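# Move glass flask from heating mantle into desk cork ring

## Task

Lift the round-bottom flask out of the heating mantle and set it upright in one of the cork rings, which must be standing on the desk (the rings start on the shelved bench by the window). The task fails if the flask touches the floor, drops more than a few centimetres, or is knocked hard enough to break, and also if the robot tips over or ends up leaning. At the end the gripper must have released the flask and moved away, and the result must stay in place without the robot holding it.

## Robot and tools

Robot: a Hello Robot Stretch 4, about 1.6 m tall. It has one arm, so there is no per-arm layout. An omni-wheel base (rim within 0.23 m of its origin) carries a mast with a lift, a telescoping arm reaching forward, a three-joint wrist and a two-finger gripper. Occasionally something briefly nudges a loose object.

Frames: the base frame has its origin on the floor under the base centre, x forward, y left, z up. hand_pose is a point between the open fingertips, given in the base frame; with all wrist joints at 0 its axes line up with the base frame, and the printed value can be a little off. Odometry is the base frame as it was at scene start, counted from wheel turns only, so slip shows up as travel. Heading runs -3.142 to 3.142, positive left.

execute_actions(actions, cameras): actions holds one action or none; an empty list only reports state and images. An action may contain base, joints or both, plus optional pace and contact_limits. Alternatively it contains only end_of_arm: "enable_torque", which re-powers wrist or gripper motors that switched off. base takes exactly one relative offset from where the base last reported itself: translate_m (metres, forward +, -2 to 2), strafe_m (metres, left +, -2 to 2) or rotate_rad (radians, counter-clockwise +, -3.2 to 3.2). joints takes absolute targets by name: lift_m 0 to 1.2; arm_m 0 to 0.55; wrist_yaw_rad -1.134 to 4.276 (0 forward, + left, 3.14 folded back, above 3.4 the arm may block); wrist_pitch_rad -1.117 to 4.259 (0 level, 1.57 pointing down); wrist_roll_rad -1.117 to 4.259 (0 puts fingers level, + turns clockwise seen from behind); gripper_m -0.038 to 0.141, the fingertip gap in metres (negative presses the tips together). Done tolerances: ±0.004 for lift, arm and gripper; ±0.02 for yaw and roll; ±0.05 for pitch. A joint target out of range is clipped and flagged. Any other bad value or unknown key rejects the call and nothing moves. Motions start at the same moment; no action lasts over 15 s. A joint or base left out of an action may keep pushing toward its old target. pace: slow, default, fast or max; base speed is 0.1/0.3/0.4/0.6 m/s and turning 1/2/3/4 rad/s, reduced when the lift is above 0.2. contact_limits only accepts arm_m, from 0 (lightest) to 0.75, default 0.5. cameras: head_camera, head_left_camera, head_right_camera, wrist_camera, or all; null or omitted means all, and [] means none. If a result reports a stop, later movement, wait and finish calls in that same reply are skipped. To unfold at the start, send lift_m 0.4 with wrist_yaw_rad 0.

wait(seconds 0–10): the robot keeps its last command and returns state and images. zoom_image(camera, region [x0,y0,x1,y1] in pixels, at most 504x504): a closer look at that camera's latest image. read_manual(section "licences"): licence text only. finished_scene(scene): ends the scene for good and reports success, so call it only once the flask rests on its own.

Results: base_status and joint_status give done, off_target (still possibly pushing), contact_stop_at_<key> (something blocked it and that part goes slack), limit_stop_at_<name>, time_out or torque_fault. limit_stop_at_tilt means a lean over 6 degrees; lift, arm and wheels go slack until the lean drops. limit_stop_at_own_body is a self-collision guard, likely when pitch is below -0.2 and roll is below -0.4 or above 4. on_its_own lists what happened without a command; its "held at" is a target, not a position. lidar_m: 12 distances in metres, 30-degree sectors starting straight ahead and going counter-clockwise (4th left, 7th behind, 10th right). "-" means nothing seen or nearer than 0.25 m; it misses glass and thin legs. wrist_depth_mm: a 7x7 grid of median depths, 100–2000 mm, where glass does not appear. base_tilt is in degrees (forward/right +), with a fixed error of about 1.5. turned_by_wheels differing from turned_by_imu by more than about 0.1 rad points to a bump or slip. motor_effort is in % with the peak in brackets, biased and noisy; wheel effort positive means turning right; a loaded level gripper moves pitch effort away from 0.

Gripping: command gripper_m below the object's width. Squeezing harder pulls the object toward the wrist. Neither the reading nor "done" confirms a grasp; with a target of 0 or above, a firm grip shows in gripper effort. Fingertips pressed onto a surface can stick, so raise the lift to free them.

Cameras: head_camera looks forward and down from the mast top; to look elsewhere, turn the base. The head fisheyes point more steeply and show the base and arm. wrist_camera looks along the fingers. Calibration data are given per camera; arm-mounted cameras have larger pose errors.

Avoid: letting the flask touch the floor, drop more than a few cm, or be knocked; strong pushes; driving or turning with more than 1 kg held at arm_m above 0.2, especially at fast paces; high-force pulls that could tip the robot; and torque faults caused by pressing the gripper into things. Put the flask down gently, open the gripper, then retract.

Each tool is called after "Emit:" by a JSON object that holds its "name" and its "arguments".

## Session

Emit:
{"name": "execute_actions", "arguments": {"actions": []}}

Scene clock: 0.00 s.
base_odometry: x=+0.000 y=+0.000 heading=+0.000 (m, m, rad; odometry frame)
turned_by_wheels: +0.000 (rad since the last result)
turned_by_imu: +0.000 (rad since the last result)
base_tilt: forward=-0.6 right=+0.1 (deg)
lidar_m: 1.77 1.35 1.24 1.31 1.46 1.38 2.23 1.75 1.03 1.09 1.49 1.75
base_status: not commanded
joint_positions: lift_m=+0.173 arm_m=+0.001 wrist_yaw_rad=+3.096 wrist_pitch_rad=-0.008 wrist_roll_rad=-0.010 gripper_m=+0.057
joint_status: not commanded
motor_effort: lift_m=+19 arm_m=+0 wrist_yaw_rad=-3 wrist_pitch_rad=-7 wrist_roll_rad=+0 gripper_m=-2 wheel_0=+0 wheel_1=+0 wheel_2=+0 (%)
hand_pose: x=-0.1122 y=+0.1005 z=+0.3538 quat_wxyz=(+0.023, +0.004, -0.005, +1.000) (m; base frame)
wrist_depth_mm: - 137 - - - 1366 1229 / - 129 - - 1983 1863 1808 / - 131 197 - - - 1808 / 115 139 - - - - 1808 / 1618 - - - 1756 1863 1756 / 1255 1308 197 1229 195 1118 1118 / 854 854 866 108 820 768 778
pictures: head_camera, head_left_camera, head_right_camera, wrist_camera
Images, in order (width x height): head_camera 420x560, head_left_camera 420x672, head_right_camera 420x672, wrist_camera 616x392.

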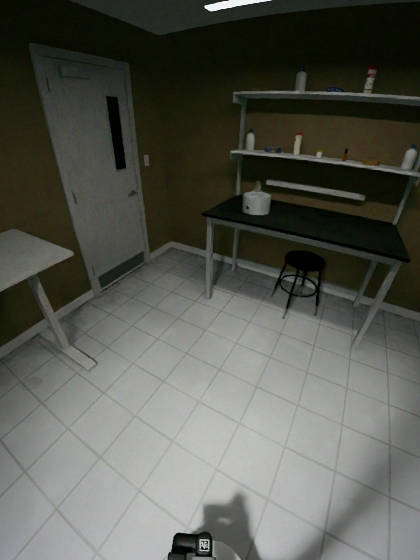

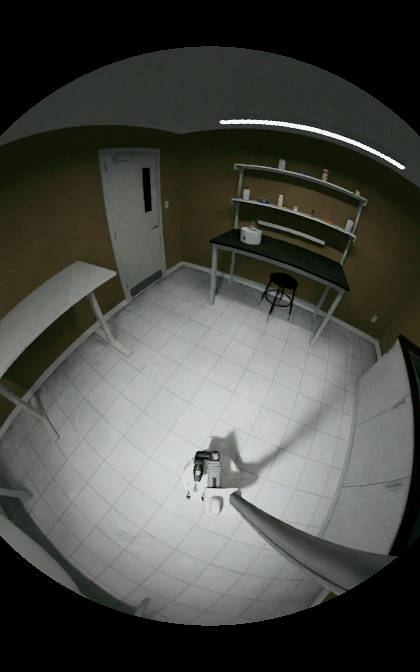

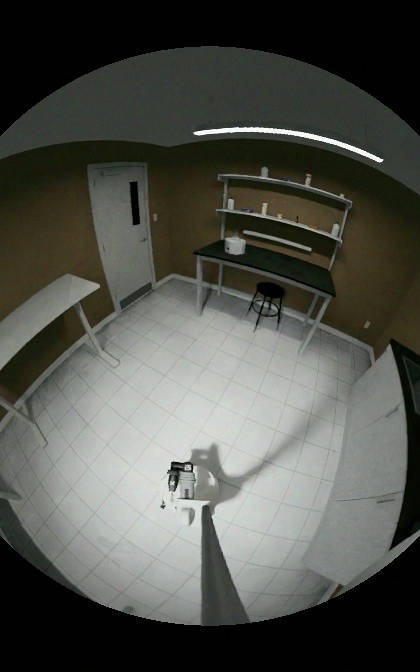

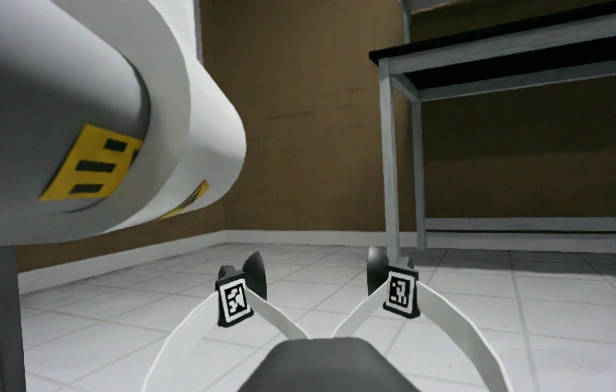

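Emit:
{"name": "execute_actions", "arguments": {"actions": [{"base":{"rotate_rad":2.6},"joints":{"lift_m":0.4,"wrist_yaw_rad":0},"pace":"fast"}], "cameras": ["head_camera","head_left_camera"]}}

Scene clock: 4.93 s.
base_odometry: x=+0.000 y=+0.000 heading=+2.600 (m, m, rad; odometry frame)
turned_by_wheels: +2.600 (rad since the last result)
turned_by_imu: +2.618 (rad since the last result)
base_tilt: forward=-0.6 right=+0.0 (deg)
lidar_m: 1.37 2.24 1.78 1.04 1.07 1.48 1.84 1.80 1.36 1.27 1.31 1.46
base_status: done
joint_positions: lift_m=+0.400 arm_m=+0.001 wrist_yaw_rad=+0.001 wrist_pitch_rad=-0.008 wrist_roll_rad=-0.010 gripper_m=+0.057
joint_status: all done
motor_effort: lift_m=+21(24) arm_m=+0(0) wrist_yaw_rad=-2(10) wrist_pitch_rad=-8(8) wrist_roll_rad=+2(1) gripper_m=-4(2) wheel_0=+2(9) wheel_1=+2(6) wheel_2=+2(12) (%)
hand_pose: x=+0.4605 y=-0.0872 z=+0.5802 quat_wxyz=(+1.000, -0.005, -0.004, +0.000) (m; base frame)
wrist_depth_mm: 1863 1863 1921 1921 1808 1808 - / 1863 1921 1863 1863 1921 1229 1229 / 1808 1863 1756 1808 1921 1921 - / 1921 1863 1921 1863 1921 - - / 1863 1863 1983 1983 - - - / 1921 1921 197 1863 195 1756 1708 / 1397 1336 1281 108 1255 1138 1182
pictures: head_camera, head_left_camera
Images, in order (width x height): head_camera 420x560, head_left_camera 420x672.

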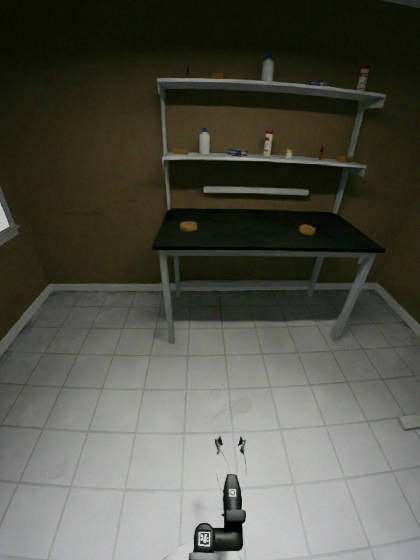

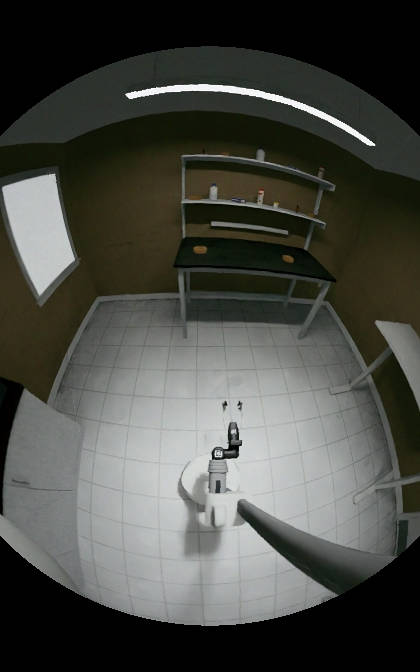

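Emit:
{"name": "execute_actions", "arguments": {"actions": [{"base":{"strafe_m":0.23},"joints":{"lift_m":0.85,"gripper_m":0.14},"pace":"fast"}], "cameras": []}}

Emit:
{"name": "execute_actions", "arguments": {"actions": [{"base":{"translate_m":0.8},"joints":{"wrist_pitch_rad":0.4},"pace":"fast"}], "cameras": ["head_camera","wrist_camera"]}}

Scene clock: 20.10 s.
base_odometry: x=-0.119 y=-0.197 heading=+2.600 (m, m, rad; odometry frame)
turned_by_wheels: +0.000 (rad since the last result)
turned_by_imu: +0.001 (rad since the last result)
base_tilt: forward=-0.6 right=+0.1 (deg)
lidar_m: 1.35 2.16 0.89 0.80 0.83 1.13 1.79 1.84 1.60 1.48 1.56 1.46
base_status: done
joint_positions: lift_m=+0.850 arm_m=+0.001 wrist_yaw_rad=+0.000 wrist_pitch_rad=-0.008 wrist_roll_rad=-0.010 gripper_m=+0.140
joint_status: all done
motor_effort: lift_m=+22(24) arm_m=+0(0) wrist_yaw_rad=-4(4) wrist_pitch_rad=-7(7) wrist_roll_rad=-3(2) gripper_m=+1(1) wheel_0=+1(15) wheel_1=-1(10) wheel_2=+0(1) (%)
hand_pose: x=+0.4605 y=-0.0873 z=+1.0302 quat_wxyz=(+1.000, -0.005, -0.004, +0.000) (m; base frame)
wrist_depth_mm: 1863 1808 1863 1921 1808 1756 1921 / 1808 1808 1983 1921 1921 1921 - / 1808 1921 1921 1983 1983 1921 - / 1863 1921 1921 1921 1863 1921 - / 1921 1863 1921 1281 1205 1205 - / 1863 1921 1182 1921 - - - / 1863 1863 1983 108 1921 1863 1921
pictures: none
No camera images: the call's "cameras" was empty. Leave "cameras" out to get every camera's image.

Scene clock: 23.57 s.
base_odometry: x=-0.804 y=+0.215 heading=+2.600 (m, m, rad; odometry frame)
turned_by_wheels: +0.000 (rad since the last result)
turned_by_imu: -0.002 (rad since the last result)
base_tilt: forward=-0.6 right=+0.0 (deg)
lidar_m: 0.57 1.42 1.58 1.48 1.00 1.21 2.76 2.72 1.58 1.47 0.90 0.61
base_status: done
joint_positions: lift_m=+0.850 arm_m=+0.001 wrist_yaw_rad=+0.000 wrist_pitch_rad=+0.402 wrist_roll_rad=-0.010 gripper_m=+0.140
joint_status: all done
motor_effort: lift_m=+22(22) arm_m=+0(0) wrist_yaw_rad=-2(3) wrist_pitch_rad=-5(7) wrist_roll_rad=+0(0) gripper_m=+1(2) wheel_0=-1(7) wheel_1=+1(4) wheel_2=+0(12) (%)
hand_pose: x=+0.4376 y=-0.0873 z=+0.9152 quat_wxyz=(+0.980, -0.005, +0.199, +0.001) (m; base frame)
wrist_depth_mm: 991 991 991 1042 1060 1060 1098 / 1042 1078 917 809 788 741 699 / 1118 1098 484 462 449 430 421 / 1205 392 379 433 436 445 449 / 1281 1281 1281 1336 1397 1366 1430 / 1336 1336 488 1336 1308 1336 1397 / 1281 1229 603 108 1255 1205 1182
pictures: head_camera, wrist_camera
camera_calibration (this result's frames):
wrist_camera: T_world_to_cam=[[0.00520628, -0.999429, -0.0333897, -0.0489844], [-0.428692, 0.0279356, -0.903019, 1.06365], [0.903436, 0.0190153, -0.428301, 0.22806], [0, 0, 0, 1]] pos_world=[0.250196, -0.0830068, 1.05654]
Images, in order (width x height): head_camera 420x560, wrist_camera 616x392.

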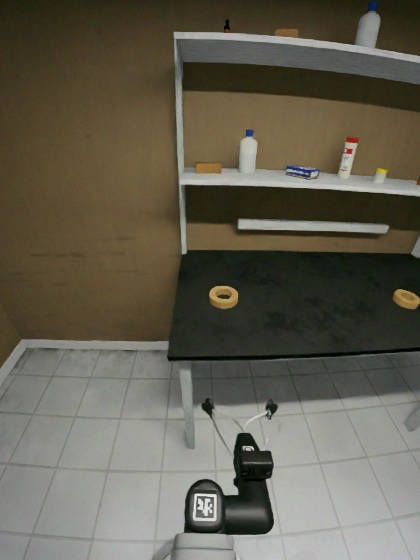

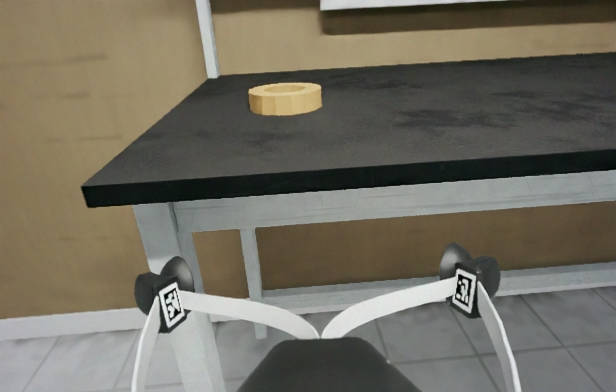

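Emit:
{"name": "execute_actions", "arguments": {"actions": [{"joints":{"wrist_pitch_rad":1.57,"lift_m":1.13,"gripper_m":0.075},"pace":"fast"}], "cameras": []}}

Emit:
{"name": "execute_actions", "arguments": {"actions": [{"base":{"translate_m":0.28},"joints":{"arm_m":0.48},"pace":"fast"}], "cameras": ["head_camera","wrist_camera"]}}

Scene clock: 38.67 s.
base_odometry: x=-0.804 y=+0.215 heading=+2.600 (m, m, rad; odometry frame)
turned_by_wheels: +0.000 (rad since the last result)
turned_by_imu: +0.001 (rad since the last result)
base_tilt: forward=-0.6 right=+0.1 (deg)
lidar_m: 0.57 1.41 1.54 1.46 1.01 1.18 2.78 2.69 1.56 1.45 0.85 0.60
base_status: not commanded
joint_positions: lift_m=+1.130 arm_m=+0.001 wrist_yaw_rad=+0.000 wrist_pitch_rad=+1.570 wrist_roll_rad=-0.010 gripper_m=+0.075
joint_status: all done
motor_effort: lift_m=+22(24) arm_m=+0(0) wrist_yaw_rad=-2(3) wrist_pitch_rad=+1(3) wrist_roll_rad=-2(3) gripper_m=-2(0) wheel_0=-1(1) wheel_1=+1(1) wheel_2=+0(0) (%)
hand_pose: x=+0.1723 y=-0.0874 z=+1.0195 quat_wxyz=(+0.707, -0.004, +0.707, +0.004) (m; base frame)
wrist_depth_mm: 1229 1229 1205 1229 1182 1182 1205 / 1182 1229 1205 1229 1205 1229 1205 / 1255 1229 1205 1205 1205 1205 1229 / 1255 1255 1255 1255 1255 1205 1229 / 1281 1229 1008 1042 1229 1255 1255 / 1255 1229 198 1025 215 1255 1281 / 1255 1255 1281 108 1255 1229 1255
pictures: none
No camera images: the call's "cameras" was empty. Leave "cameras" out to get every camera's image.

Scene clock: 41.00 s.
base_odometry: x=-1.044 y=+0.359 heading=+2.601 (m, m, rad; odometry frame)
turned_by_wheels: +0.000 (rad since the last result)
turned_by_imu: +0.000 (rad since the last result)
base_tilt: forward=-0.6 right=+0.0 (deg)
lidar_m: 0.28 0.32 1.50 1.48 1.24 1.19 3.59 2.25 1.55 1.49 0.47 0.32
base_status: done
joint_positions: lift_m=+1.130 arm_m=+0.479 wrist_yaw_rad=+0.000 wrist_pitch_rad=+1.570 wrist_roll_rad=-0.010 gripper_m=+0.075
joint_status: all done
motor_effort: lift_m=+22(22) arm_m=+8(8) wrist_yaw_rad=-2(2) wrist_pitch_rad=+1(2) wrist_roll_rad=+0(1) gripper_m=-2(2) wheel_0=+1(3) wheel_1=+0(3) wheel_2=+2(11) (%)
hand_pose: x=+0.6498 y=-0.0874 z=+1.0195 quat_wxyz=(+0.707, -0.004, +0.707, +0.004) (m; base frame)
wrist_depth_mm: 320 322 320 319 320 320 320 / 324 322 322 320 324 324 322 / 324 325 324 324 324 324 324 / 327 330 327 325 327 324 324 / 330 330 300 298 325 327 329 / 1255 330 197 301 216 329 330 / 1255 336 334 108 330 334 330
pictures: head_camera, wrist_camera
camera_calibration (this result's frames):
wrist_camera: T_world_to_cam=[[-0.028499, -0.999438, -0.0176317, -0.0408405], [-0.998794, 0.0277664, 0.040486, 0.657402], [-0.0399737, 0.0187643, -0.999025, 1.27584], [0, 0, 0, 1]] pos_world=[0.706445, -0.0830114, 1.24726]
Images, in order (width x height): head_camera 420x560, wrist_camera 616x392.

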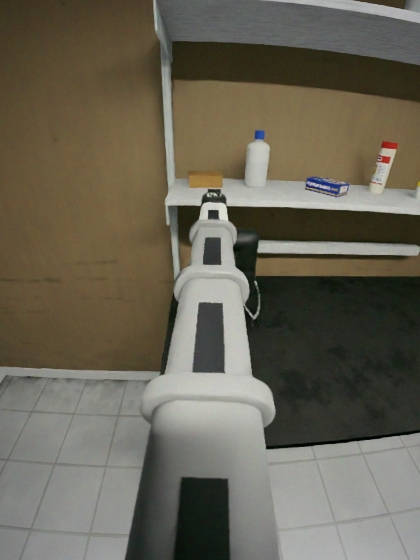

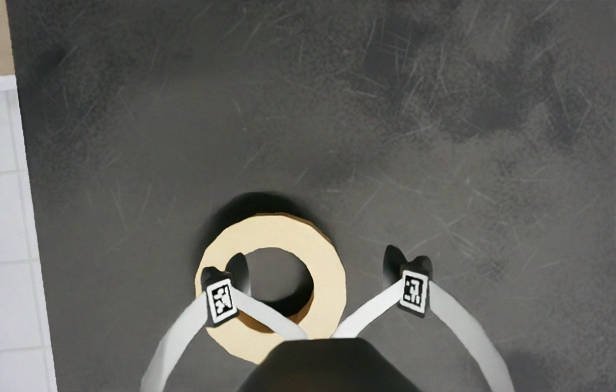

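Emit:
{"name": "execute_actions", "arguments": {"actions": [{"base":{"strafe_m":-0.015},"joints":{"arm_m":0.45}}], "cameras": []}}

Emit:
{"name": "execute_actions", "arguments": {"actions": [{"joints":{"lift_m":1.055}}], "cameras": ["wrist_camera"]}}

Emit:
{"name": "execute_actions", "arguments": {"actions": [{"joints":{"gripper_m":0.0}}], "cameras": []}}

Emit:
{"name": "execute_actions", "arguments": {"actions": [{"joints":{"lift_m":1.13}}], "cameras": ["wrist_camera","head_right_camera"]}}

Scene clock: 51.70 s.
base_odometry: x=-1.037 y=+0.372 heading=+2.601 (m, m, rad; odometry frame)
turned_by_wheels: +0.000 (rad since the last result)
turned_by_imu: +0.001 (rad since the last result)
base_tilt: forward=-0.6 right=+0.1 (deg)
lidar_m: 0.29 0.29 1.49 1.48 1.19 1.23 3.32 2.22 1.52 1.44 0.48 0.34
base_status: done
joint_positions: lift_m=+1.130 arm_m=+0.451 wrist_yaw_rad=+0.000 wrist_pitch_rad=+1.570 wrist_roll_rad=-0.010 gripper_m=+0.075
joint_status: all done
motor_effort: lift_m=+22(22) arm_m=-8(11) wrist_yaw_rad=-1(2) wrist_pitch_rad=+0(1) wrist_roll_rad=-1(3) gripper_m=+0(2) wheel_0=+1(6) wheel_1=-1(8) wheel_2=+0(4) (%)
hand_pose: x=+0.6226 y=-0.0874 z=+1.0195 quat_wxyz=(+0.707, -0.004, +0.707, +0.004) (m; base frame)
wrist_depth_mm: 320 322 320 319 322 319 319 / 325 324 324 324 324 324 320 / 325 325 325 325 322 324 324 / 330 329 327 325 327 327 325 / 330 330 301 329 329 327 327 / 332 332 198 329 215 330 329 / 334 336 334 108 336 332 332
pictures: none
No camera images: the call's "cameras" was empty. Leave "cameras" out to get every camera's image.

Scene clock: 53.00 s.
base_odometry: x=-1.037 y=+0.372 heading=+2.601 (m, m, rad; odometry frame)
turned_by_wheels: +0.000 (rad since the last result)
turned_by_imu: +0.000 (rad since the last result)
base_tilt: forward=-0.6 right=+0.1 (deg)
lidar_m: 0.30 0.31 1.48 1.47 1.20 1.23 3.31 2.25 1.52 1.47 0.45 0.33
base_status: not commanded
joint_positions: lift_m=+1.055 arm_m=+0.451 wrist_yaw_rad=+0.000 wrist_pitch_rad=+1.570 wrist_roll_rad=-0.010 gripper_m=+0.075
joint_status: all done
motor_effort: lift_m=+15(20) arm_m=-8(8) wrist_yaw_rad=-3(3) wrist_pitch_rad=-1(1) wrist_roll_rad=+1(3) gripper_m=-3(0) wheel_0=+1(0) wheel_1=-1(1) wheel_2=+0(0) (%)
hand_pose: x=+0.6226 y=-0.0874 z=+0.9450 quat_wxyz=(+0.707, -0.004, +0.707, +0.004) (m; base frame)
wrist_depth_mm: 249 249 247 248 247 246 246 / 252 249 249 249 249 248 248 / 252 251 251 251 250 250 250 / 254 254 223 252 251 251 251 / 256 253 255 224 254 255 252 / 258 256 198 226 213 255 254 / 258 257 228 108 257 256 256
pictures: wrist_camera
camera_calibration (this result's frames):
wrist_camera: T_world_to_cam=[[-0.0285162, -0.999438, -0.0176302, -0.0429195], [-0.998792, 0.0277827, 0.0405382, 0.633208], [-0.0400256, 0.0187649, -0.999022, 1.20037], [0, 0, 0, 1]] pos_world=[0.679264, -0.0830123, 1.17277]
Images, in order (width x height): wrist_camera 616x392.

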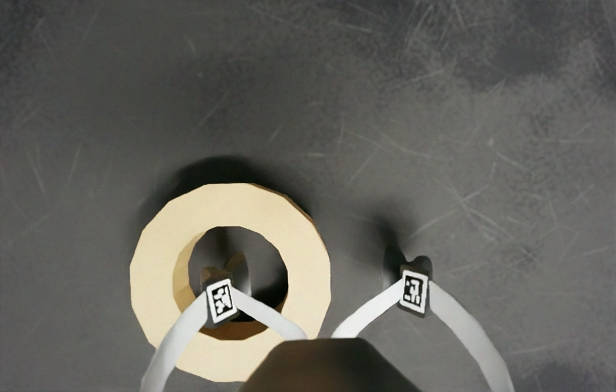

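Scene clock: 54.53 s.
base_odometry: x=-1.037 y=+0.372 heading=+2.601 (m, m, rad; odometry frame)
turned_by_wheels: +0.000 (rad since the last result)
turned_by_imu: +0.000 (rad since the last result)
base_tilt: forward=-0.6 right=+0.0 (deg)
lidar_m: 0.29 0.31 1.49 1.49 1.19 1.23 3.31 2.21 1.51 1.46 0.48 0.31
base_status: not commanded
joint_positions: lift_m=+1.055 arm_m=+0.451 wrist_yaw_rad=+0.000 wrist_pitch_rad=+1.570 wrist_roll_rad=-0.010 gripper_m=+0.001
joint_status: all done
motor_effort: lift_m=+15(15) arm_m=-8(8) wrist_yaw_rad=-3(2) wrist_pitch_rad=+0(1) wrist_roll_rad=+0(0) gripper_m=-19(21) wheel_0=+1(0) wheel_1=-1(1) wheel_2=+0(0) (%)
hand_pose: x=+0.6226 y=-0.0874 z=+0.9450 quat_wxyz=(+0.707, -0.004, +0.707, +0.004) (m; base frame)
wrist_depth_mm: 249 249 248 248 246 246 246 / 251 250 249 249 248 248 248 / 251 251 251 251 251 251 249 / 254 254 216 251 252 251 251 / 255 254 254 219 254 254 253 / 256 256 187 219 187 255 255 / 256 259 222 108 256 257 256
pictures: none
No camera images: the call's "cameras" was empty. Leave "cameras" out to get every camera's image.

Scene clock: 55.83 s.
base_odometry: x=-1.037 y=+0.372 heading=+2.601 (m, m, rad; odometry frame)
turned_by_wheels: +0.000 (rad since the last result)
turned_by_imu: +0.000 (rad since the last result)
base_tilt: forward=-0.6 right=+0.0 (deg)
lidar_m: 0.27 0.31 1.48 1.47 1.21 1.20 3.25 2.22 1.53 1.43 0.49 0.32
base_status: not commanded
joint_positions: lift_m=+1.130 arm_m=+0.451 wrist_yaw_rad=+0.000 wrist_pitch_rad=+1.570 wrist_roll_rad=-0.010 gripper_m=+0.001
joint_status: all done
motor_effort: lift_m=+22(24) arm_m=-8(8) wrist_yaw_rad=-1(2) wrist_pitch_rad=+1(0) wrist_roll_rad=-1(1) gripper_m=-19(18) wheel_0=+1(1) wheel_1=-1(1) wheel_2=+0(0) (%)
hand_pose: x=+0.6226 y=-0.0874 z=+1.0194 quat_wxyz=(+0.707, -0.004, +0.707, +0.004) (m; base frame)
wrist_depth_mm: 320 320 320 322 319 320 319 / 324 322 324 322 320 320 322 / 327 325 327 327 324 325 322 / 327 329 216 324 327 325 325 / 329 327 329 217 327 329 327 / 336 330 187 219 187 329 327 / 338 334 221 108 332 330 332
pictures: head_right_camera, wrist_camera
camera_calibration (this result's frames):
wrist_camera: T_world_to_cam=[[-0.0285163, -0.999438, -0.0176302, -0.0416072], [-0.998792, 0.0277828, 0.040538, 0.630188], [-0.0400254, 0.0187649, -0.999022, 1.27473], [0, 0, 0, 1]] pos_world=[0.679261, -0.0830123, 1.2472]
Images, in order (width x height): head_right_camera 420x672, wrist_camera 616x392.

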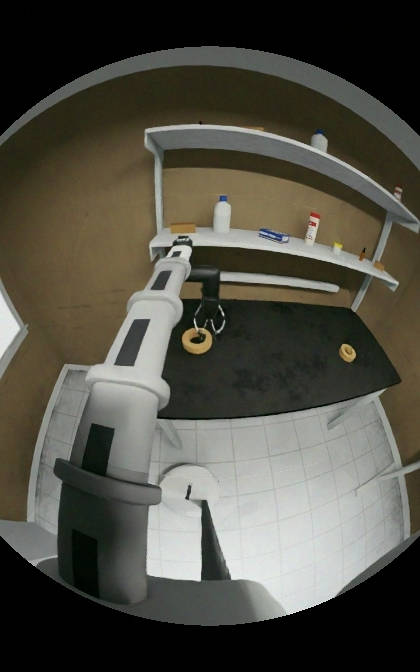

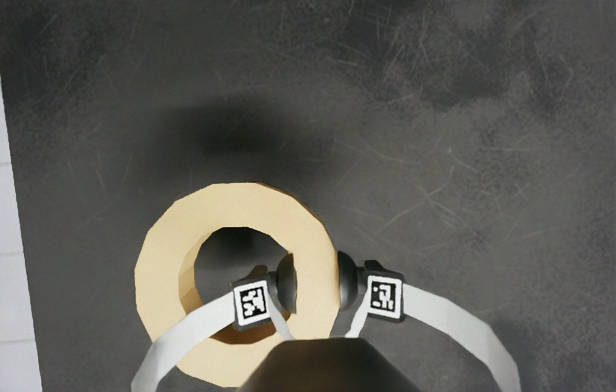

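Emit:
{"name": "execute_actions", "arguments": {"actions": [{"base":{"translate_m":-1.0},"joints":{"arm_m":0.1},"pace":"fast"}], "cameras": []}}

Emit:
{"name": "execute_actions", "arguments": {"actions": [{"base":{"rotate_rad":-1.571}}], "cameras": []}}

Emit:
{"name": "execute_actions", "arguments": {"actions": [{"base":{"translate_m":0.8},"pace":"fast"}], "cameras": ["head_camera","head_left_camera"]}}

Scene clock: 69.50 s.
base_odometry: x=-0.179 y=-0.143 heading=+2.601 (m, m, rad; odometry frame)
turned_by_wheels: +0.000 (rad since the last result)
turned_by_imu: +0.005 (rad since the last result)
base_tilt: forward=-0.6 right=+0.1 (deg)
lidar_m: 0.25 2.15 1.54 0.83 0.84 1.18 1.87 1.90 1.58 1.48 1.49 1.37
base_status: done
joint_positions: lift_m=+1.130 arm_m=+0.101 wrist_yaw_rad=+0.000 wrist_pitch_rad=+1.570 wrist_roll_rad=-0.010 gripper_m=+0.001
joint_status: all done
motor_effort: lift_m=+22(22) arm_m=-8(8) wrist_yaw_rad=-1(5) wrist_pitch_rad=-1(1) wrist_roll_rad=+1(2) gripper_m=-18(21) wheel_0=+0(5) wheel_1=-1(5) wheel_2=+0(6) (%)
hand_pose: x=+0.2725 y=-0.0874 z=+1.0194 quat_wxyz=(+0.707, -0.004, +0.707, +0.004) (m; base frame)
wrist_depth_mm: 1229 1182 1182 1182 1229 1182 1205 / 1205 1229 1229 1205 1229 1205 1182 / 1205 1205 1229 1255 1229 1205 1205 / 1229 1229 217 1205 1255 1229 1205 / 1255 1255 1025 218 1255 1255 1281 / 1229 1205 187 219 186 1255 1229 / 1255 1255 223 108 1229 1255 1255
pictures: none
No camera images: the call's "cameras" was empty. Leave "cameras" out to get every camera's image.

Scene clock: 72.07 s.
base_odometry: x=-0.179 y=-0.143 heading=+1.030 (m, m, rad; odometry frame)
turned_by_wheels: -1.571 (rad since the last result)
turned_by_imu: -1.580 (rad since the last result)
base_tilt: forward=-0.6 right=+0.0 (deg)
lidar_m: 0.26 1.54 1.36 1.30 2.12 1.54 0.82 0.89 1.13 1.84 1.91 1.58
base_status: done
joint_positions: lift_m=+1.130 arm_m=+0.101 wrist_yaw_rad=+0.000 wrist_pitch_rad=+1.570 wrist_roll_rad=-0.010 gripper_m=+0.001
joint_status: not commanded
motor_effort: lift_m=+22(22) arm_m=-8(8) wrist_yaw_rad=-1(1) wrist_pitch_rad=+1(3) wrist_roll_rad=-2(2) gripper_m=-21(20) wheel_0=+0(6) wheel_1=+0(4) wheel_2=+1(7) (%)
hand_pose: x=+0.2725 y=-0.0874 z=+1.0195 quat_wxyz=(+0.707, -0.004, +0.707, +0.004) (m; base frame)
wrist_depth_mm: 1205 1182 1205 1205 1229 1205 1205 / 1229 1205 1182 1229 1229 1229 1205 / 1281 1205 1205 1229 1205 1205 1229 / 1255 1229 217 1229 1229 1205 1229 / 1229 1229 1025 219 1255 1229 1255 / 1255 1229 186 219 186 1229 1255 / 1308 1229 220 108 1229 1229 1229
pictures: none
No camera images: the call's "cameras" was empty. Leave "cameras" out to get every camera's image.

Scene clock: 76.03 s.
base_odometry: x=+0.233 y=+0.543 heading=+1.030 (m, m, rad; odometry frame)
turned_by_wheels: +0.000 (rad since the last result)
turned_by_imu: -0.002 (rad since the last result)
base_tilt: forward=-0.6 right=+0.1 (deg)
lidar_m: 0.25 0.72 0.91 1.33 1.37 2.39 1.66 1.68 1.95 1.78 1.83 0.74
base_status: done
joint_positions: lift_m=+1.130 arm_m=+0.101 wrist_yaw_rad=+0.000 wrist_pitch_rad=+1.570 wrist_roll_rad=-0.010 gripper_m=+0.001
joint_status: not commanded
motor_effort: lift_m=+22(22) arm_m=-8(8) wrist_yaw_rad=-1(0) wrist_pitch_rad=+1(2) wrist_roll_rad=-2(0) gripper_m=-18(20) wheel_0=-1(4) wheel_1=+1(5) wheel_2=+0(13) (%)
hand_pose: x=+0.2725 y=-0.0874 z=+1.0195 quat_wxyz=(+0.707, -0.004, +0.707, +0.004) (m; base frame)
wrist_depth_mm: 1205 1205 1205 1182 1205 1205 1205 / 1205 1229 1205 1205 1205 1205 1182 / 1205 1205 1205 1205 1229 1229 1205 / 1255 1255 217 1229 1229 1229 1205 / 1255 1205 1025 217 1255 1205 1229 / 1255 1281 187 220 186 1229 1229 / 1255 1229 222 108 1229 1229 1255
pictures: head_camera, head_left_camera
Images, in order (width x height): head_camera 420x560, head_left_camera 420x672.

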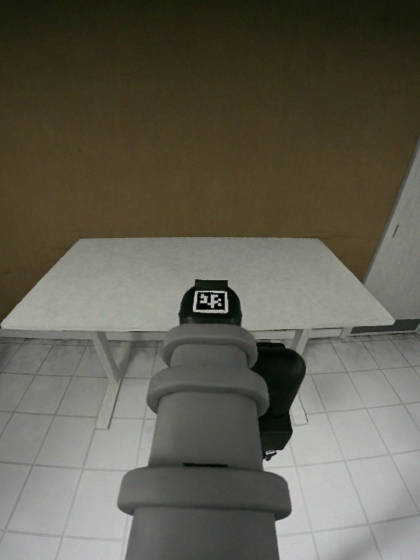

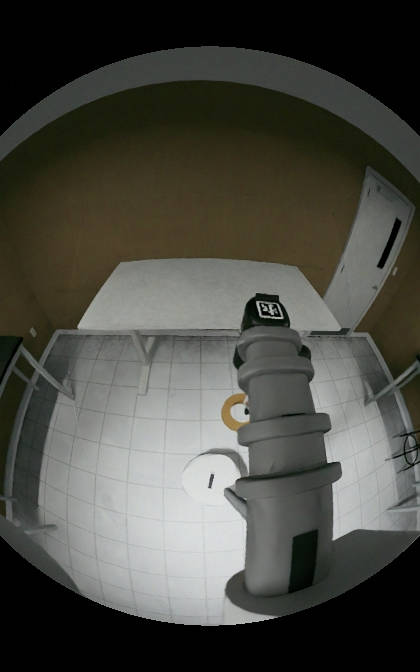

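Desk edge ~0.65. Put the ring about 0.2 in.

Emit:
{"name": "execute_actions", "arguments": {"actions": [{"base":{"translate_m":0.2},"joints":{"arm_m":0.48,"lift_m":1.0},"pace":"fast"}], "cameras": ["wrist_camera"]}}

Scene clock: 81.30 s.
torque_fault: wrist_pitch_rad switched itself off since the last result.
base_odometry: x=+0.336 y=+0.714 heading=+1.030 (m, m, rad; odometry frame)
turned_by_wheels: +0.000 (rad since the last result)
turned_by_imu: +0.013 (rad since the last result)
base_tilt: forward=-0.6 right=+0.0 (deg)
lidar_m: 0.42 0.49 0.66 1.32 1.40 2.60 1.85 1.89 1.93 1.76 0.74 0.53
base_status: done
joint_positions: lift_m=+1.000 arm_m=+0.478 wrist_yaw_rad=-0.001 wrist_pitch_rad=+2.173 wrist_roll_rad=-0.011 gripper_m=+0.001
joint_status: all done
on_its_own: wrist_pitch_rad is off since a torque_fault, until you send "end_of_arm": "enable_torque" (your +1.570 is given up)
motor_effort: lift_m=+18(20) arm_m=+10(22) wrist_yaw_rad=+3(24) wrist_pitch_rad=+0(100) wrist_roll_rad=+0(26) gripper_m=-22(23) wheel_0=+1(6) wheel_1=+1(7) wheel_2=-2(20) (%)
hand_pose: x=+0.4856 y=-0.0873 z=+0.9405 quat_wxyz=(+0.465, -0.002, +0.885, +0.005) (m; base frame)
wrist_depth_mm: 128 129 129 130 131 131 133 / 140 140 142 142 143 144 144 / 154 155 156 157 158 159 159 / 171 172 174 174 175 177 178 / 193 195 195 197 198 1499 1576 / 1661 1661 186 219 186 1708 1863 / 1983 1921 222 108 - - -
pictures: wrist_camera
camera_calibration (this result's frames):
wrist_camera: T_world_to_cam=[[-0.0341632, -0.999415, 0.00144099, -0.0619348], [-0.799376, 0.0281905, 0.600169, -0.12665], [-0.599859, 0.0193518, -0.799872, 1.27502], [0, 0, 0, 1]] pos_world=[0.661477, -0.0830022, 1.09596]
Images, in order (width x height): wrist_camera 616x392.

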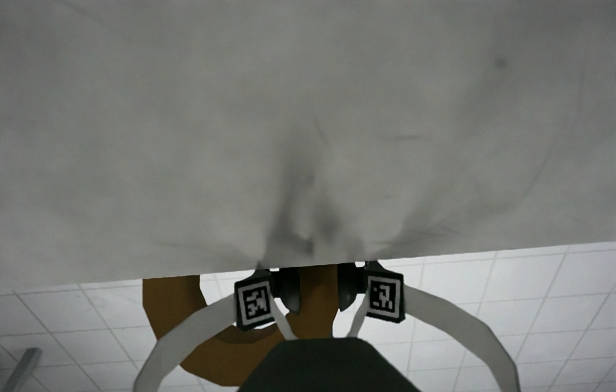

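Emit:
{"name": "execute_actions", "arguments": {"actions": [{"end_of_arm":"enable_torque"}], "cameras": []}}

Emit:
{"name": "execute_actions", "arguments": {"actions": [{"joints":{"arm_m":0.3},"pace":"slow"}], "cameras": []}}

Emit:
{"name": "execute_actions", "arguments": {"actions": [{"joints":{"arm_m":0.1,"wrist_pitch_rad":1.57}}], "cameras": []}}

Emit:
{"name": "execute_actions", "arguments": {"actions": [{"joints":{"lift_m":1.19}}], "cameras": []}}

Emit:
{"name": "execute_actions", "arguments": {"actions": [{"joints":{"arm_m":0.5}}], "cameras": ["wrist_camera"]}}

Scene clock: 95.40 s.
base_odometry: x=+0.336 y=+0.714 heading=+1.030 (m, m, rad; odometry frame)
turned_by_wheels: +0.000 (rad since the last result)
turned_by_imu: +0.001 (rad since the last result)
base_tilt: forward=-0.6 right=+0.1 (deg)
lidar_m: 0.42 0.48 0.67 1.32 1.39 2.59 1.86 1.92 1.90 1.77 0.73 0.54
base_status: not commanded
joint_positions: lift_m=+1.000 arm_m=+0.478 wrist_yaw_rad=-0.001 wrist_pitch_rad=+2.173 wrist_roll_rad=-0.011 gripper_m=+0.001
joint_status: not commanded
end_of_arm: enable_torque: each motor that was off is on again
on_its_own: wrist_pitch_rad is held at +2.173, not at your +1.570, since a torque_fault
motor_effort: lift_m=+18(18) arm_m=+10(10) wrist_yaw_rad=+2(2) wrist_pitch_rad=+0(1) wrist_roll_rad=+2(2) gripper_m=-21(20) wheel_0=+2(2) wheel_1=+1(1) wheel_2=-2(2) (%)
hand_pose: x=+0.4856 y=-0.0873 z=+0.9405 quat_wxyz=(+0.465, -0.002, +0.885, +0.005) (m; base frame)
wrist_depth_mm: 128 129 130 130 131 131 132 / 140 141 142 143 143 144 145 / 154 155 156 156 158 158 160 / 172 173 173 175 176 177 178 / 193 194 195 196 198 1576 1576 / 1708 1618 186 220 186 1756 1708 / 1921 1983 222 108 - - -
pictures: none
No camera images: the call's "cameras" was empty. Leave "cameras" out to get every camera's image.

Scene clock: 98.47 s.
base_odometry: x=+0.336 y=+0.714 heading=+1.030 (m, m, rad; odometry frame)
turned_by_wheels: +0.000 (rad since the last result)
turned_by_imu: +0.001 (rad since the last result)
base_tilt: forward=-0.6 right=+0.0 (deg)
lidar_m: 0.25 0.49 0.69 1.33 1.38 2.59 1.84 1.89 1.90 1.76 0.74 0.54
base_status: not commanded
joint_positions: lift_m=+1.000 arm_m=+0.301 wrist_yaw_rad=+0.000 wrist_pitch_rad=+2.171 wrist_roll_rad=-0.010 gripper_m=+0.001
joint_status: all done
on_its_own: wrist_pitch_rad is held at +2.173, not at your +1.570, since a torque_fault
motor_effort: lift_m=+18(18) arm_m=-8(10) wrist_yaw_rad=+1(0) wrist_pitch_rad=+5(7) wrist_roll_rad=+1(0) gripper_m=-18(20) wheel_0=+2(1) wheel_1=+1(1) wheel_2=-1(2) (%)
hand_pose: x=+0.3093 y=-0.0873 z=+0.9402 quat_wxyz=(+0.466, -0.002, +0.885, +0.005) (m; base frame)
wrist_depth_mm: 991 991 1025 1008 1025 1025 1008 / 1078 1118 931 904 1118 1098 1138 / 1205 1205 991 976 1229 1229 1255 / 1336 1366 219 976 1336 1366 1366 / 1537 1430 1464 219 1464 1576 1537 / 1708 1618 188 219 186 1756 1808 / - 1983 224 108 - - -
pictures: none
No camera images: the call's "cameras" was empty. Leave "cameras" out to get every camera's image.

Scene clock: 100.17 s.
base_odometry: x=+0.336 y=+0.714 heading=+1.030 (m, m, rad; odometry frame)
turned_by_wheels: +0.000 (rad since the last result)
turned_by_imu: +0.000 (rad since the last result)
base_tilt: forward=-0.6 right=+0.0 (deg)
lidar_m: 0.25 0.50 0.66 1.33 1.37 2.61 1.82 1.89 1.91 1.79 0.73 0.55
base_status: not commanded
joint_positions: lift_m=+1.000 arm_m=+0.101 wrist_yaw_rad=+0.000 wrist_pitch_rad=+1.570 wrist_roll_rad=-0.010 gripper_m=+0.001
joint_status: all done
motor_effort: lift_m=+18(18) arm_m=-8(11) wrist_yaw_rad=-2(1) wrist_pitch_rad=-2(4) wrist_roll_rad=+2(2) gripper_m=-19(18) wheel_0=+2(1) wheel_1=+1(1) wheel_2=-1(1) (%)
hand_pose: x=+0.2725 y=-0.0874 z=+0.8898 quat_wxyz=(+0.707, -0.004, +0.707, +0.004) (m; base frame)
wrist_depth_mm: 1060 1078 1078 1098 1078 1098 1078 / 1078 1078 1078 1118 1098 1098 1078 / 1118 1098 1098 1078 1098 1098 1078 / 1098 1118 219 1098 1098 1118 1098 / 1138 1118 904 219 1098 1118 1098 / 1118 1138 186 219 186 1118 1098 / 1138 1138 222 108 1098 1138 1138
pictures: none
No camera images: the call's "cameras" was empty. Leave "cameras" out to get every camera's image.

Scene clock: 102.03 s.
base_odometry: x=+0.336 y=+0.714 heading=+1.030 (m, m, rad; odometry frame)
turned_by_wheels: +0.000 (rad since the last result)
turned_by_imu: +0.000 (rad since the last result)
base_tilt: forward=-0.6 right=+0.1 (deg)
lidar_m: 0.25 0.50 0.70 1.32 1.39 2.60 1.85 1.92 1.89 1.77 0.76 0.50
base_status: not commanded
joint_positions: lift_m=+1.190 arm_m=+0.101 wrist_yaw_rad=+0.000 wrist_pitch_rad=+1.570 wrist_roll_rad=-0.010 gripper_m=+0.001
joint_status: all done
motor_effort: lift_m=+22(23) arm_m=-8(8) wrist_yaw_rad=-2(4) wrist_pitch_rad=-3(3) wrist_roll_rad=+0(2) gripper_m=-18(19) wheel_0=+1(1) wheel_1=+1(1) wheel_2=-1(1) (%)
hand_pose: x=+0.2725 y=-0.0874 z=+1.0794 quat_wxyz=(+0.707, -0.004, +0.707, +0.004) (m; base frame)
wrist_depth_mm: 1160 1255 1255 1255 1255 1281 1229 / 1308 1281 1281 1255 1255 1255 1255 / 1308 1255 1281 1281 1281 1281 1281 / 1281 1308 219 1281 1281 1308 1281 / 1336 1308 1078 219 1308 1308 1255 / 1308 1308 187 220 186 1308 1308 / 1308 1308 222 108 1308 1308 1308
pictures: none
No camera images: the call's "cameras" was empty. Leave "cameras" out to get every camera's image.

Scene clock: 104.33 s.
base_odometry: x=+0.336 y=+0.714 heading=+1.030 (m, m, rad; odometry frame)
turned_by_wheels: +0.000 (rad since the last result)
turned_by_imu: +0.000 (rad since the last result)
base_tilt: forward=-0.6 right=+0.0 (deg)
lidar_m: 0.47 0.49 0.68 1.32 1.36 2.61 1.85 1.93 1.93 1.77 0.74 0.52
base_status: not commanded
joint_positions: lift_m=+1.190 arm_m=+0.499 wrist_yaw_rad=+0.000 wrist_pitch_rad=+1.570 wrist_roll_rad=-0.010 gripper_m=+0.001
joint_status: all done
motor_effort: lift_m=+22(22) arm_m=+8(8) wrist_yaw_rad=-2(3) wrist_pitch_rad=+0(1) wrist_roll_rad=+1(0) gripper_m=-18(20) wheel_0=+1(1) wheel_1=+1(1) wheel_2=-1(1) (%)
hand_pose: x=+0.6698 y=-0.0874 z=+1.0794 quat_wxyz=(+0.707, -0.004, +0.707, +0.004) (m; base frame)
wrist_depth_mm: 347 347 343 343 343 342 342 / 349 345 347 345 345 345 345 / 351 349 347 349 347 345 347 / 349 349 219 347 349 351 349 / 355 355 353 220 351 351 351 / 353 355 187 220 187 353 353 / 357 357 221 108 359 357 357
pictures: wrist_camera
camera_calibration (this result's frames):
wrist_camera: T_world_to_cam=[[-0.0282973, -0.999444, -0.0176303, -0.0393527], [-0.998798, 0.0275642, 0.0405263, 0.67483], [-0.0400178, 0.0187558, -0.999023, 1.33654], [0, 0, 0, 1]] pos_world=[0.726391, -0.0829999, 1.30719]
Images, in order (width x height): wrist_camera 616x392.

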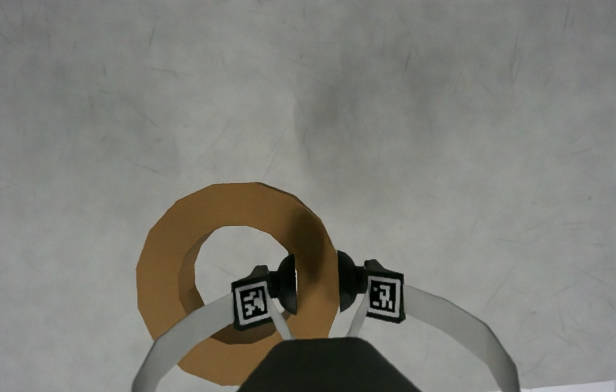

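Lower until depth ≈ 255 (0.093).

Emit:
{"name": "execute_actions", "arguments": {"actions": [{"joints":{"lift_m":1.097}}], "cameras": []}}

Emit:
{"name": "execute_actions", "arguments": {"actions": [{"joints":{"gripper_m":0.075}}], "cameras": []}}

Emit:
{"name": "execute_actions", "arguments": {"actions": [{"joints":{"lift_m":1.19}}], "cameras": ["wrist_camera"]}}

Emit:
{"name": "execute_actions", "arguments": {"actions": [{"base":{"translate_m":-0.5},"joints":{"arm_m":0.0},"pace":"fast"}], "cameras": ["head_camera"]}}

Emit:
{"name": "execute_actions", "arguments": {"actions": [{"base":{"rotate_rad":-1.571},"joints":{"wrist_pitch_rad":0,"lift_m":0.95}}], "cameras": ["head_camera","wrist_camera"]}}

Scene clock: 115.00 s.
base_odometry: x=+0.336 y=+0.714 heading=+1.030 (m, m, rad; odometry frame)
turned_by_wheels: +0.000 (rad since the last result)
turned_by_imu: +0.001 (rad since the last result)
base_tilt: forward=-0.6 right=+0.1 (deg)
lidar_m: 0.47 0.48 0.68 1.32 1.37 2.61 1.86 1.89 1.87 1.76 0.74 0.50
base_status: not commanded
joint_positions: lift_m=+1.097 arm_m=+0.499 wrist_yaw_rad=+0.000 wrist_pitch_rad=+1.570 wrist_roll_rad=-0.010 gripper_m=+0.001
joint_status: all done
motor_effort: lift_m=+15(22) arm_m=+8(8) wrist_yaw_rad=-2(0) wrist_pitch_rad=+1(0) wrist_roll_rad=-1(1) gripper_m=-19(20) wheel_0=+1(1) wheel_1=+1(1) wheel_2=-1(1) (%)
hand_pose: x=+0.6698 y=-0.0874 z=+0.9870 quat_wxyz=(+0.707, -0.004, +0.707, +0.004) (m; base frame)
wrist_depth_mm: 255 254 254 253 253 252 251 / 256 254 256 255 254 254 254 / 258 256 257 256 256 256 254 / 260 258 220 257 258 256 257 / 259 260 260 218 258 258 259 / 264 262 187 220 186 260 260 / 265 264 222 108 264 264 262
pictures: none
No camera images: the call's "cameras" was empty. Leave "cameras" out to get every camera's image.

Scene clock: 116.53 s.
base_odometry: x=+0.336 y=+0.714 heading=+1.030 (m, m, rad; odometry frame)
turned_by_wheels: +0.000 (rad since the last result)
turned_by_imu: +0.000 (rad since the last result)
base_tilt: forward=-0.6 right=+0.0 (deg)
lidar_m: 0.47 0.52 0.64 1.32 1.39 2.59 1.83 1.90 1.92 1.77 0.77 0.54
base_status: not commanded
joint_positions: lift_m=+1.097 arm_m=+0.499 wrist_yaw_rad=+0.000 wrist_pitch_rad=+1.570 wrist_roll_rad=-0.010 gripper_m=+0.075
joint_status: all done
motor_effort: lift_m=+15(15) arm_m=+8(8) wrist_yaw_rad=-2(2) wrist_pitch_rad=+0(1) wrist_roll_rad=+0(2) gripper_m=-3(19) wheel_0=+1(1) wheel_1=+1(1) wheel_2=-1(1) (%)
hand_pose: x=+0.6698 y=-0.0874 z=+0.9870 quat_wxyz=(+0.707, -0.004, +0.707, +0.004) (m; base frame)
wrist_depth_mm: 255 253 254 254 253 252 252 / 256 255 255 255 256 254 254 / 258 258 257 257 255 256 256 / 259 258 229 258 258 258 257 / 260 260 259 230 258 258 258 / 263 263 197 232 214 260 262 / 266 264 233 108 262 263 264
pictures: none
No camera images: the call's "cameras" was empty. Leave "cameras" out to get every camera's image.

Scene clock: 117.93 s.
base_odometry: x=+0.336 y=+0.714 heading=+1.030 (m, m, rad; odometry frame)
turned_by_wheels: +0.000 (rad since the last result)
turned_by_imu: +0.000 (rad since the last result)
base_tilt: forward=-0.6 right=+0.0 (deg)
lidar_m: 0.46 0.50 0.68 1.33 1.39 2.59 1.85 1.95 1.90 1.76 0.73 0.52
base_status: not commanded
joint_positions: lift_m=+1.190 arm_m=+0.499 wrist_yaw_rad=+0.000 wrist_pitch_rad=+1.570 wrist_roll_rad=-0.010 gripper_m=+0.075
joint_status: all done
motor_effort: lift_m=+22(24) arm_m=+8(8) wrist_yaw_rad=-2(2) wrist_pitch_rad=+2(3) wrist_roll_rad=+2(0) gripper_m=-2(2) wheel_0=+1(1) wheel_1=+1(1) wheel_2=-1(1) (%)
hand_pose: x=+0.6698 y=-0.0874 z=+1.0794 quat_wxyz=(+0.707, -0.004, +0.707, +0.004) (m; base frame)
wrist_depth_mm: 347 345 343 343 342 343 343 / 347 347 345 347 345 345 345 / 347 345 349 351 345 347 347 / 353 351 351 351 347 349 351 / 353 353 325 351 351 353 349 / 357 357 198 355 214 353 355 / 359 362 359 108 355 355 353
pictures: wrist_camera
camera_calibration (this result's frames):
wrist_camera: T_world_to_cam=[[-0.0282974, -0.999444, -0.0176303, -0.0393523], [-0.998798, 0.0275642, 0.0405262, 0.674834], [-0.0400177, 0.0187559, -0.999023, 1.33655], [0, 0, 0, 1]] pos_world=[0.726395, -0.0829999, 1.30721]
Images, in order (width x height): wrist_camera 616x392.

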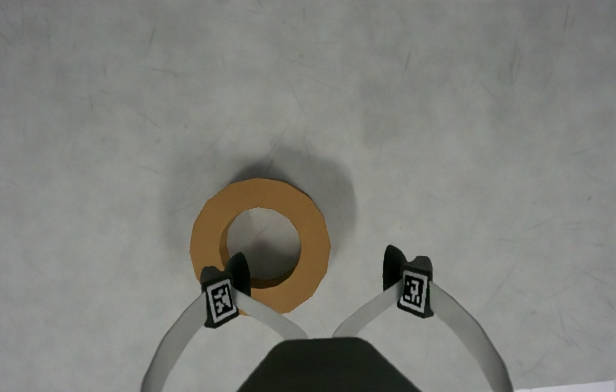

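Scene clock: 121.07 s.
base_odometry: x=+0.078 y=+0.286 heading=+1.030 (m, m, rad; odometry frame)
turned_by_wheels: +0.000 (rad since the last result)
turned_by_imu: +0.002 (rad since the last result)
base_tilt: forward=-0.6 right=+0.1 (deg)
lidar_m: 0.95 1.00 1.39 1.30 1.36 2.06 1.33 1.40 1.82 1.79 1.84 1.04
base_status: done
joint_positions: lift_m=+1.190 arm_m=+0.002 wrist_yaw_rad=+0.000 wrist_pitch_rad=+1.570 wrist_roll_rad=-0.010 gripper_m=+0.075
joint_status: all done
joint sent to its limit — the command would take arm_m past its lower limit, so that joint was sent only as far as its limit.
motor_effort: lift_m=+22(22) arm_m=-8(9) wrist_yaw_rad=+0(2) wrist_pitch_rad=-1(1) wrist_roll_rad=+0(2) gripper_m=+2(2) wheel_0=+1(6) wheel_1=-1(5) wheel_2=-2(10) (%)
hand_pose: x=+0.1735 y=-0.0874 z=+1.0795 quat_wxyz=(+0.707, -0.004, +0.707, +0.004) (m; base frame)
wrist_depth_mm: 1255 1255 1255 1255 1255 1229 1255 / 1308 1308 1281 1281 1308 1281 1281 / 1281 1308 1255 1281 1255 1281 1281 / 1281 1281 1281 1281 1281 1281 1281 / 1281 1308 1098 1098 1308 1308 1281 / 1308 1308 198 1098 214 1308 1308 / 1308 1336 1366 108 1308 1336 1281
pictures: head_camera
Images, in order (width x height): head_camera 420x560.

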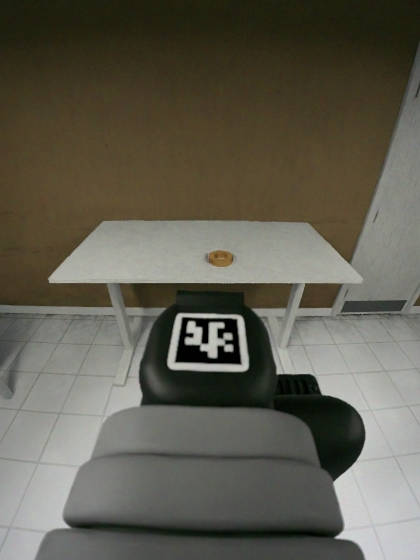

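Scene clock: 123.87 s.
base_odometry: x=+0.078 y=+0.286 heading=-0.541 (m, m, rad; odometry frame)
turned_by_wheels: -1.571 (rad since the last result)
turned_by_imu: -1.580 (rad since the last result)
base_tilt: forward=-0.6 right=+0.1 (deg)
lidar_m: 1.80 1.86 1.05 0.97 1.03 1.40 1.34 1.39 2.05 1.33 1.37 1.87
base_status: done
joint_positions: lift_m=+0.950 arm_m=+0.002 wrist_yaw_rad=+0.000 wrist_pitch_rad=+0.003 wrist_roll_rad=-0.010 gripper_m=+0.075
joint_status: all done
motor_effort: lift_m=+15(20) arm_m=-8(8) wrist_yaw_rad=-1(3) wrist_pitch_rad=-8(13) wrist_roll_rad=+0(1) gripper_m=-2(3) wheel_0=+2(4) wheel_1=+1(6) wheel_2=+0(3) (%)
hand_pose: x=+0.4619 y=-0.0874 z=+1.1277 quat_wxyz=(+1.000, -0.005, +0.001, +0.000) (m; base frame)
wrist_depth_mm: - - - - - - - / - - - - - - - / - - - - - - - / - - - - - - - / - - 1661 1921 1661 - - / - - 198 - 214 - - / - - - 108 - - -
pictures: head_camera, wrist_camera
camera_calibration (this result's frames):
wrist_camera: T_world_to_cam=[[0.0175234, -0.999435, -0.0286645, -0.0531033], [-0.0443677, 0.0278634, -0.998627, 1.19625], [0.998862, 0.0187711, -0.0438544, -0.180504], [0, 0, 0, 1]] pos_world=[0.234304, -0.0830168, 1.18517]
Images, in order (width x height): head_camera 420x560, wrist_camera 616x392.

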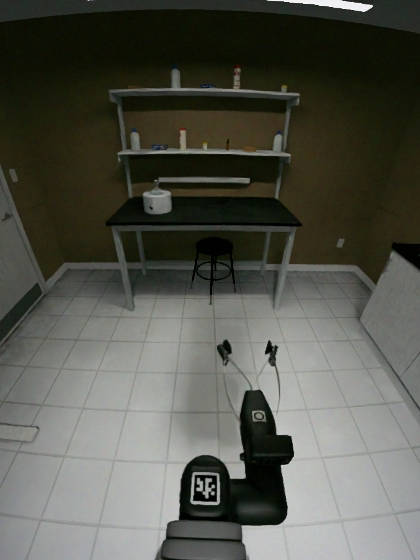

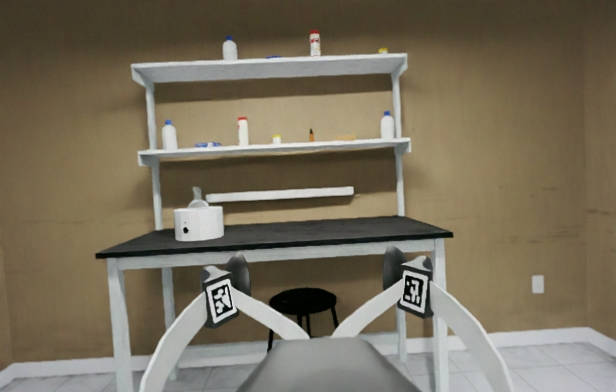

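Emit:
{"name": "execute_actions", "arguments": {"actions": [{"base":{"strafe_m":0.56},"pace":"fast"}], "cameras": []}}

Emit:
{"name": "execute_actions", "arguments": {"actions": [{"base":{"translate_m":1.2},"pace":"fast"}], "cameras": ["head_camera","wrist_camera"]}}

Scene clock: 131.83 s.
base_odometry: x=+0.366 y=+0.766 heading=-0.541 (m, m, rad; odometry frame)
turned_by_wheels: +0.000 (rad since the last result)
turned_by_imu: +0.003 (rad since the last result)
base_tilt: forward=-0.6 right=+0.1 (deg)
lidar_m: 1.77 0.64 0.46 0.41 0.42 0.61 1.36 1.40 2.64 1.89 1.93 1.90
base_status: done
joint_positions: lift_m=+0.950 arm_m=+0.002 wrist_yaw_rad=+0.000 wrist_pitch_rad=+0.003 wrist_roll_rad=-0.010 gripper_m=+0.075
joint_status: not commanded
motor_effort: lift_m=+16(16) arm_m=-8(8) wrist_yaw_rad=+0(1) wrist_pitch_rad=-6(7) wrist_roll_rad=+0(0) gripper_m=-2(2) wheel_0=+1(9) wheel_1=-1(9) wheel_2=+0(2) (%)
hand_pose: x=+0.4619 y=-0.0874 z=+1.1276 quat_wxyz=(+1.000, -0.005, +0.001, +0.000) (m; base frame)
wrist_depth_mm: - - - - - - - / 1921 - - - - - - / 1921 - - - - - - / 1863 - - - - - - / 1863 - - 1756 1618 - - / 1808 - 198 - 213 - - / 1863 - - 108 - - -
pictures: none
No camera images: the call's "cameras" was empty. Leave "cameras" out to get every camera's image.

Scene clock: 136.50 s.
base_odometry: x=+1.395 y=+0.148 heading=-0.541 (m, m, rad; odometry frame)
turned_by_wheels: +0.000 (rad since the last result)
turned_by_imu: -0.003 (rad since the last result)
base_tilt: forward=-0.6 right=+0.0 (deg)
lidar_m: 0.57 0.60 1.30 1.21 0.63 0.67 3.25 2.75 1.97 1.85 0.91 0.61
base_status: done
joint_positions: lift_m=+0.950 arm_m=+0.002 wrist_yaw_rad=+0.000 wrist_pitch_rad=+0.003 wrist_roll_rad=-0.010 gripper_m=+0.075
joint_status: not commanded
motor_effort: lift_m=+16(16) arm_m=-8(8) wrist_yaw_rad=-2(3) wrist_pitch_rad=-10(9) wrist_roll_rad=-1(0) gripper_m=-3(1) wheel_0=+0(7) wheel_1=+0(5) wheel_2=+0(13) (%)
hand_pose: x=+0.4619 y=-0.0874 z=+1.1276 quat_wxyz=(+1.000, -0.005, +0.001, +0.000) (m; base frame)
wrist_depth_mm: 1118 1118 1138 1138 1138 1182 1182 / 1160 1138 917 1160 976 991 1078 / 1138 1138 1160 1205 1182 1182 1205 / 1160 1138 1138 1182 1160 1205 1205 / 1138 1182 1182 715 1098 1205 1160 / 1182 1160 198 559 214 715 699 / 1182 539 559 108 530 488 504
pictures: head_camera, wrist_camera
camera_calibration (this result's frames):
wrist_camera: T_world_to_cam=[[0.017527, -0.999435, -0.0286624, -0.0531083], [-0.0442463, 0.0278635, -0.998632, 1.19617], [0.998867, 0.0187712, -0.0437329, -0.180645], [0, 0, 0, 1]] pos_world=[0.234297, -0.0830168, 1.18511]
Images, in order (width x height): head_camera 420x560, wrist_camera 616x392.

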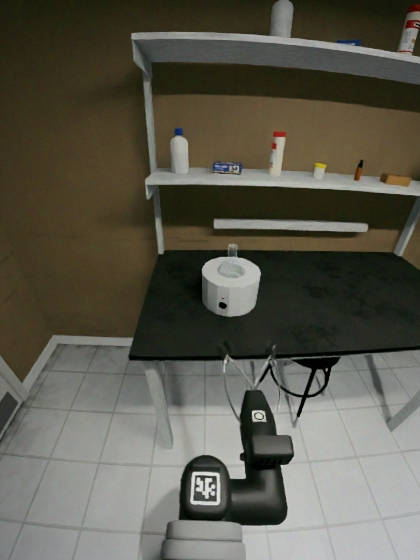

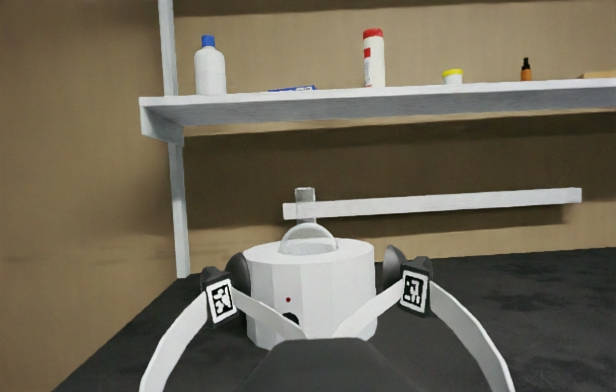

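Emit:
{"name": "execute_actions", "arguments": {"actions": [{"base":{"strafe_m":0.014},"joints":{"lift_m":0.958,"gripper_m":0.1,"arm_m":0.3}}], "cameras": ["wrist_camera"]}}

Scene clock: 145.33 s.
base_odometry: x=+1.402 y=+0.160 heading=-0.541 (m, m, rad; odometry frame)
turned_by_wheels: +0.000 (rad since the last result)
turned_by_imu: +0.001 (rad since the last result)
base_tilt: forward=-0.6 right=+0.0 (deg)
lidar_m: 0.57 0.59 1.29 1.20 0.64 0.64 3.27 2.77 2.01 1.85 0.90 0.65
base_status: done
joint_positions: lift_m=+0.958 arm_m=+0.299 wrist_yaw_rad=+0.000 wrist_pitch_rad=+0.002 wrist_roll_rad=-0.010 gripper_m=+0.100
joint_status: all done
motor_effort: lift_m=+22(22) arm_m=+8(10) wrist_yaw_rad=-2(1) wrist_pitch_rad=-8(7) wrist_roll_rad=+1(3) gripper_m=+0(2) wheel_0=+0(7) wheel_1=+2(6) wheel_2=+0(3) (%)
hand_pose: x=+0.7580 y=-0.0874 z=+1.1353 quat_wxyz=(+1.000, -0.005, +0.001, +0.000) (m; base frame)
wrist_depth_mm: 842 788 854 878 683 866 878 / 842 603 627 661 683 732 759 / 854 854 891 878 878 891 904 / 854 866 878 878 904 878 891 / 866 891 891 891 891 904 904 / 866 878 199 430 319 668 707 / 878 549 315 108 294 500 517
pictures: wrist_camera
camera_calibration (this result's frames):
wrist_camera: T_world_to_cam=[[0.0175912, -0.999435, -0.0286547, -0.0581217], [-0.0438081, 0.0278611, -0.998651, 1.21659], [0.998885, 0.0188228, -0.0432932, -0.476597], [0, 0, 0, 1]] pos_world=[0.530385, -0.0830136, 1.19265]
Images, in order (width x height): wrist_camera 616x392.

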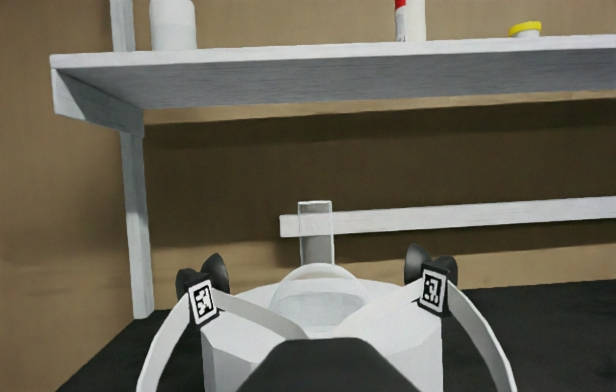

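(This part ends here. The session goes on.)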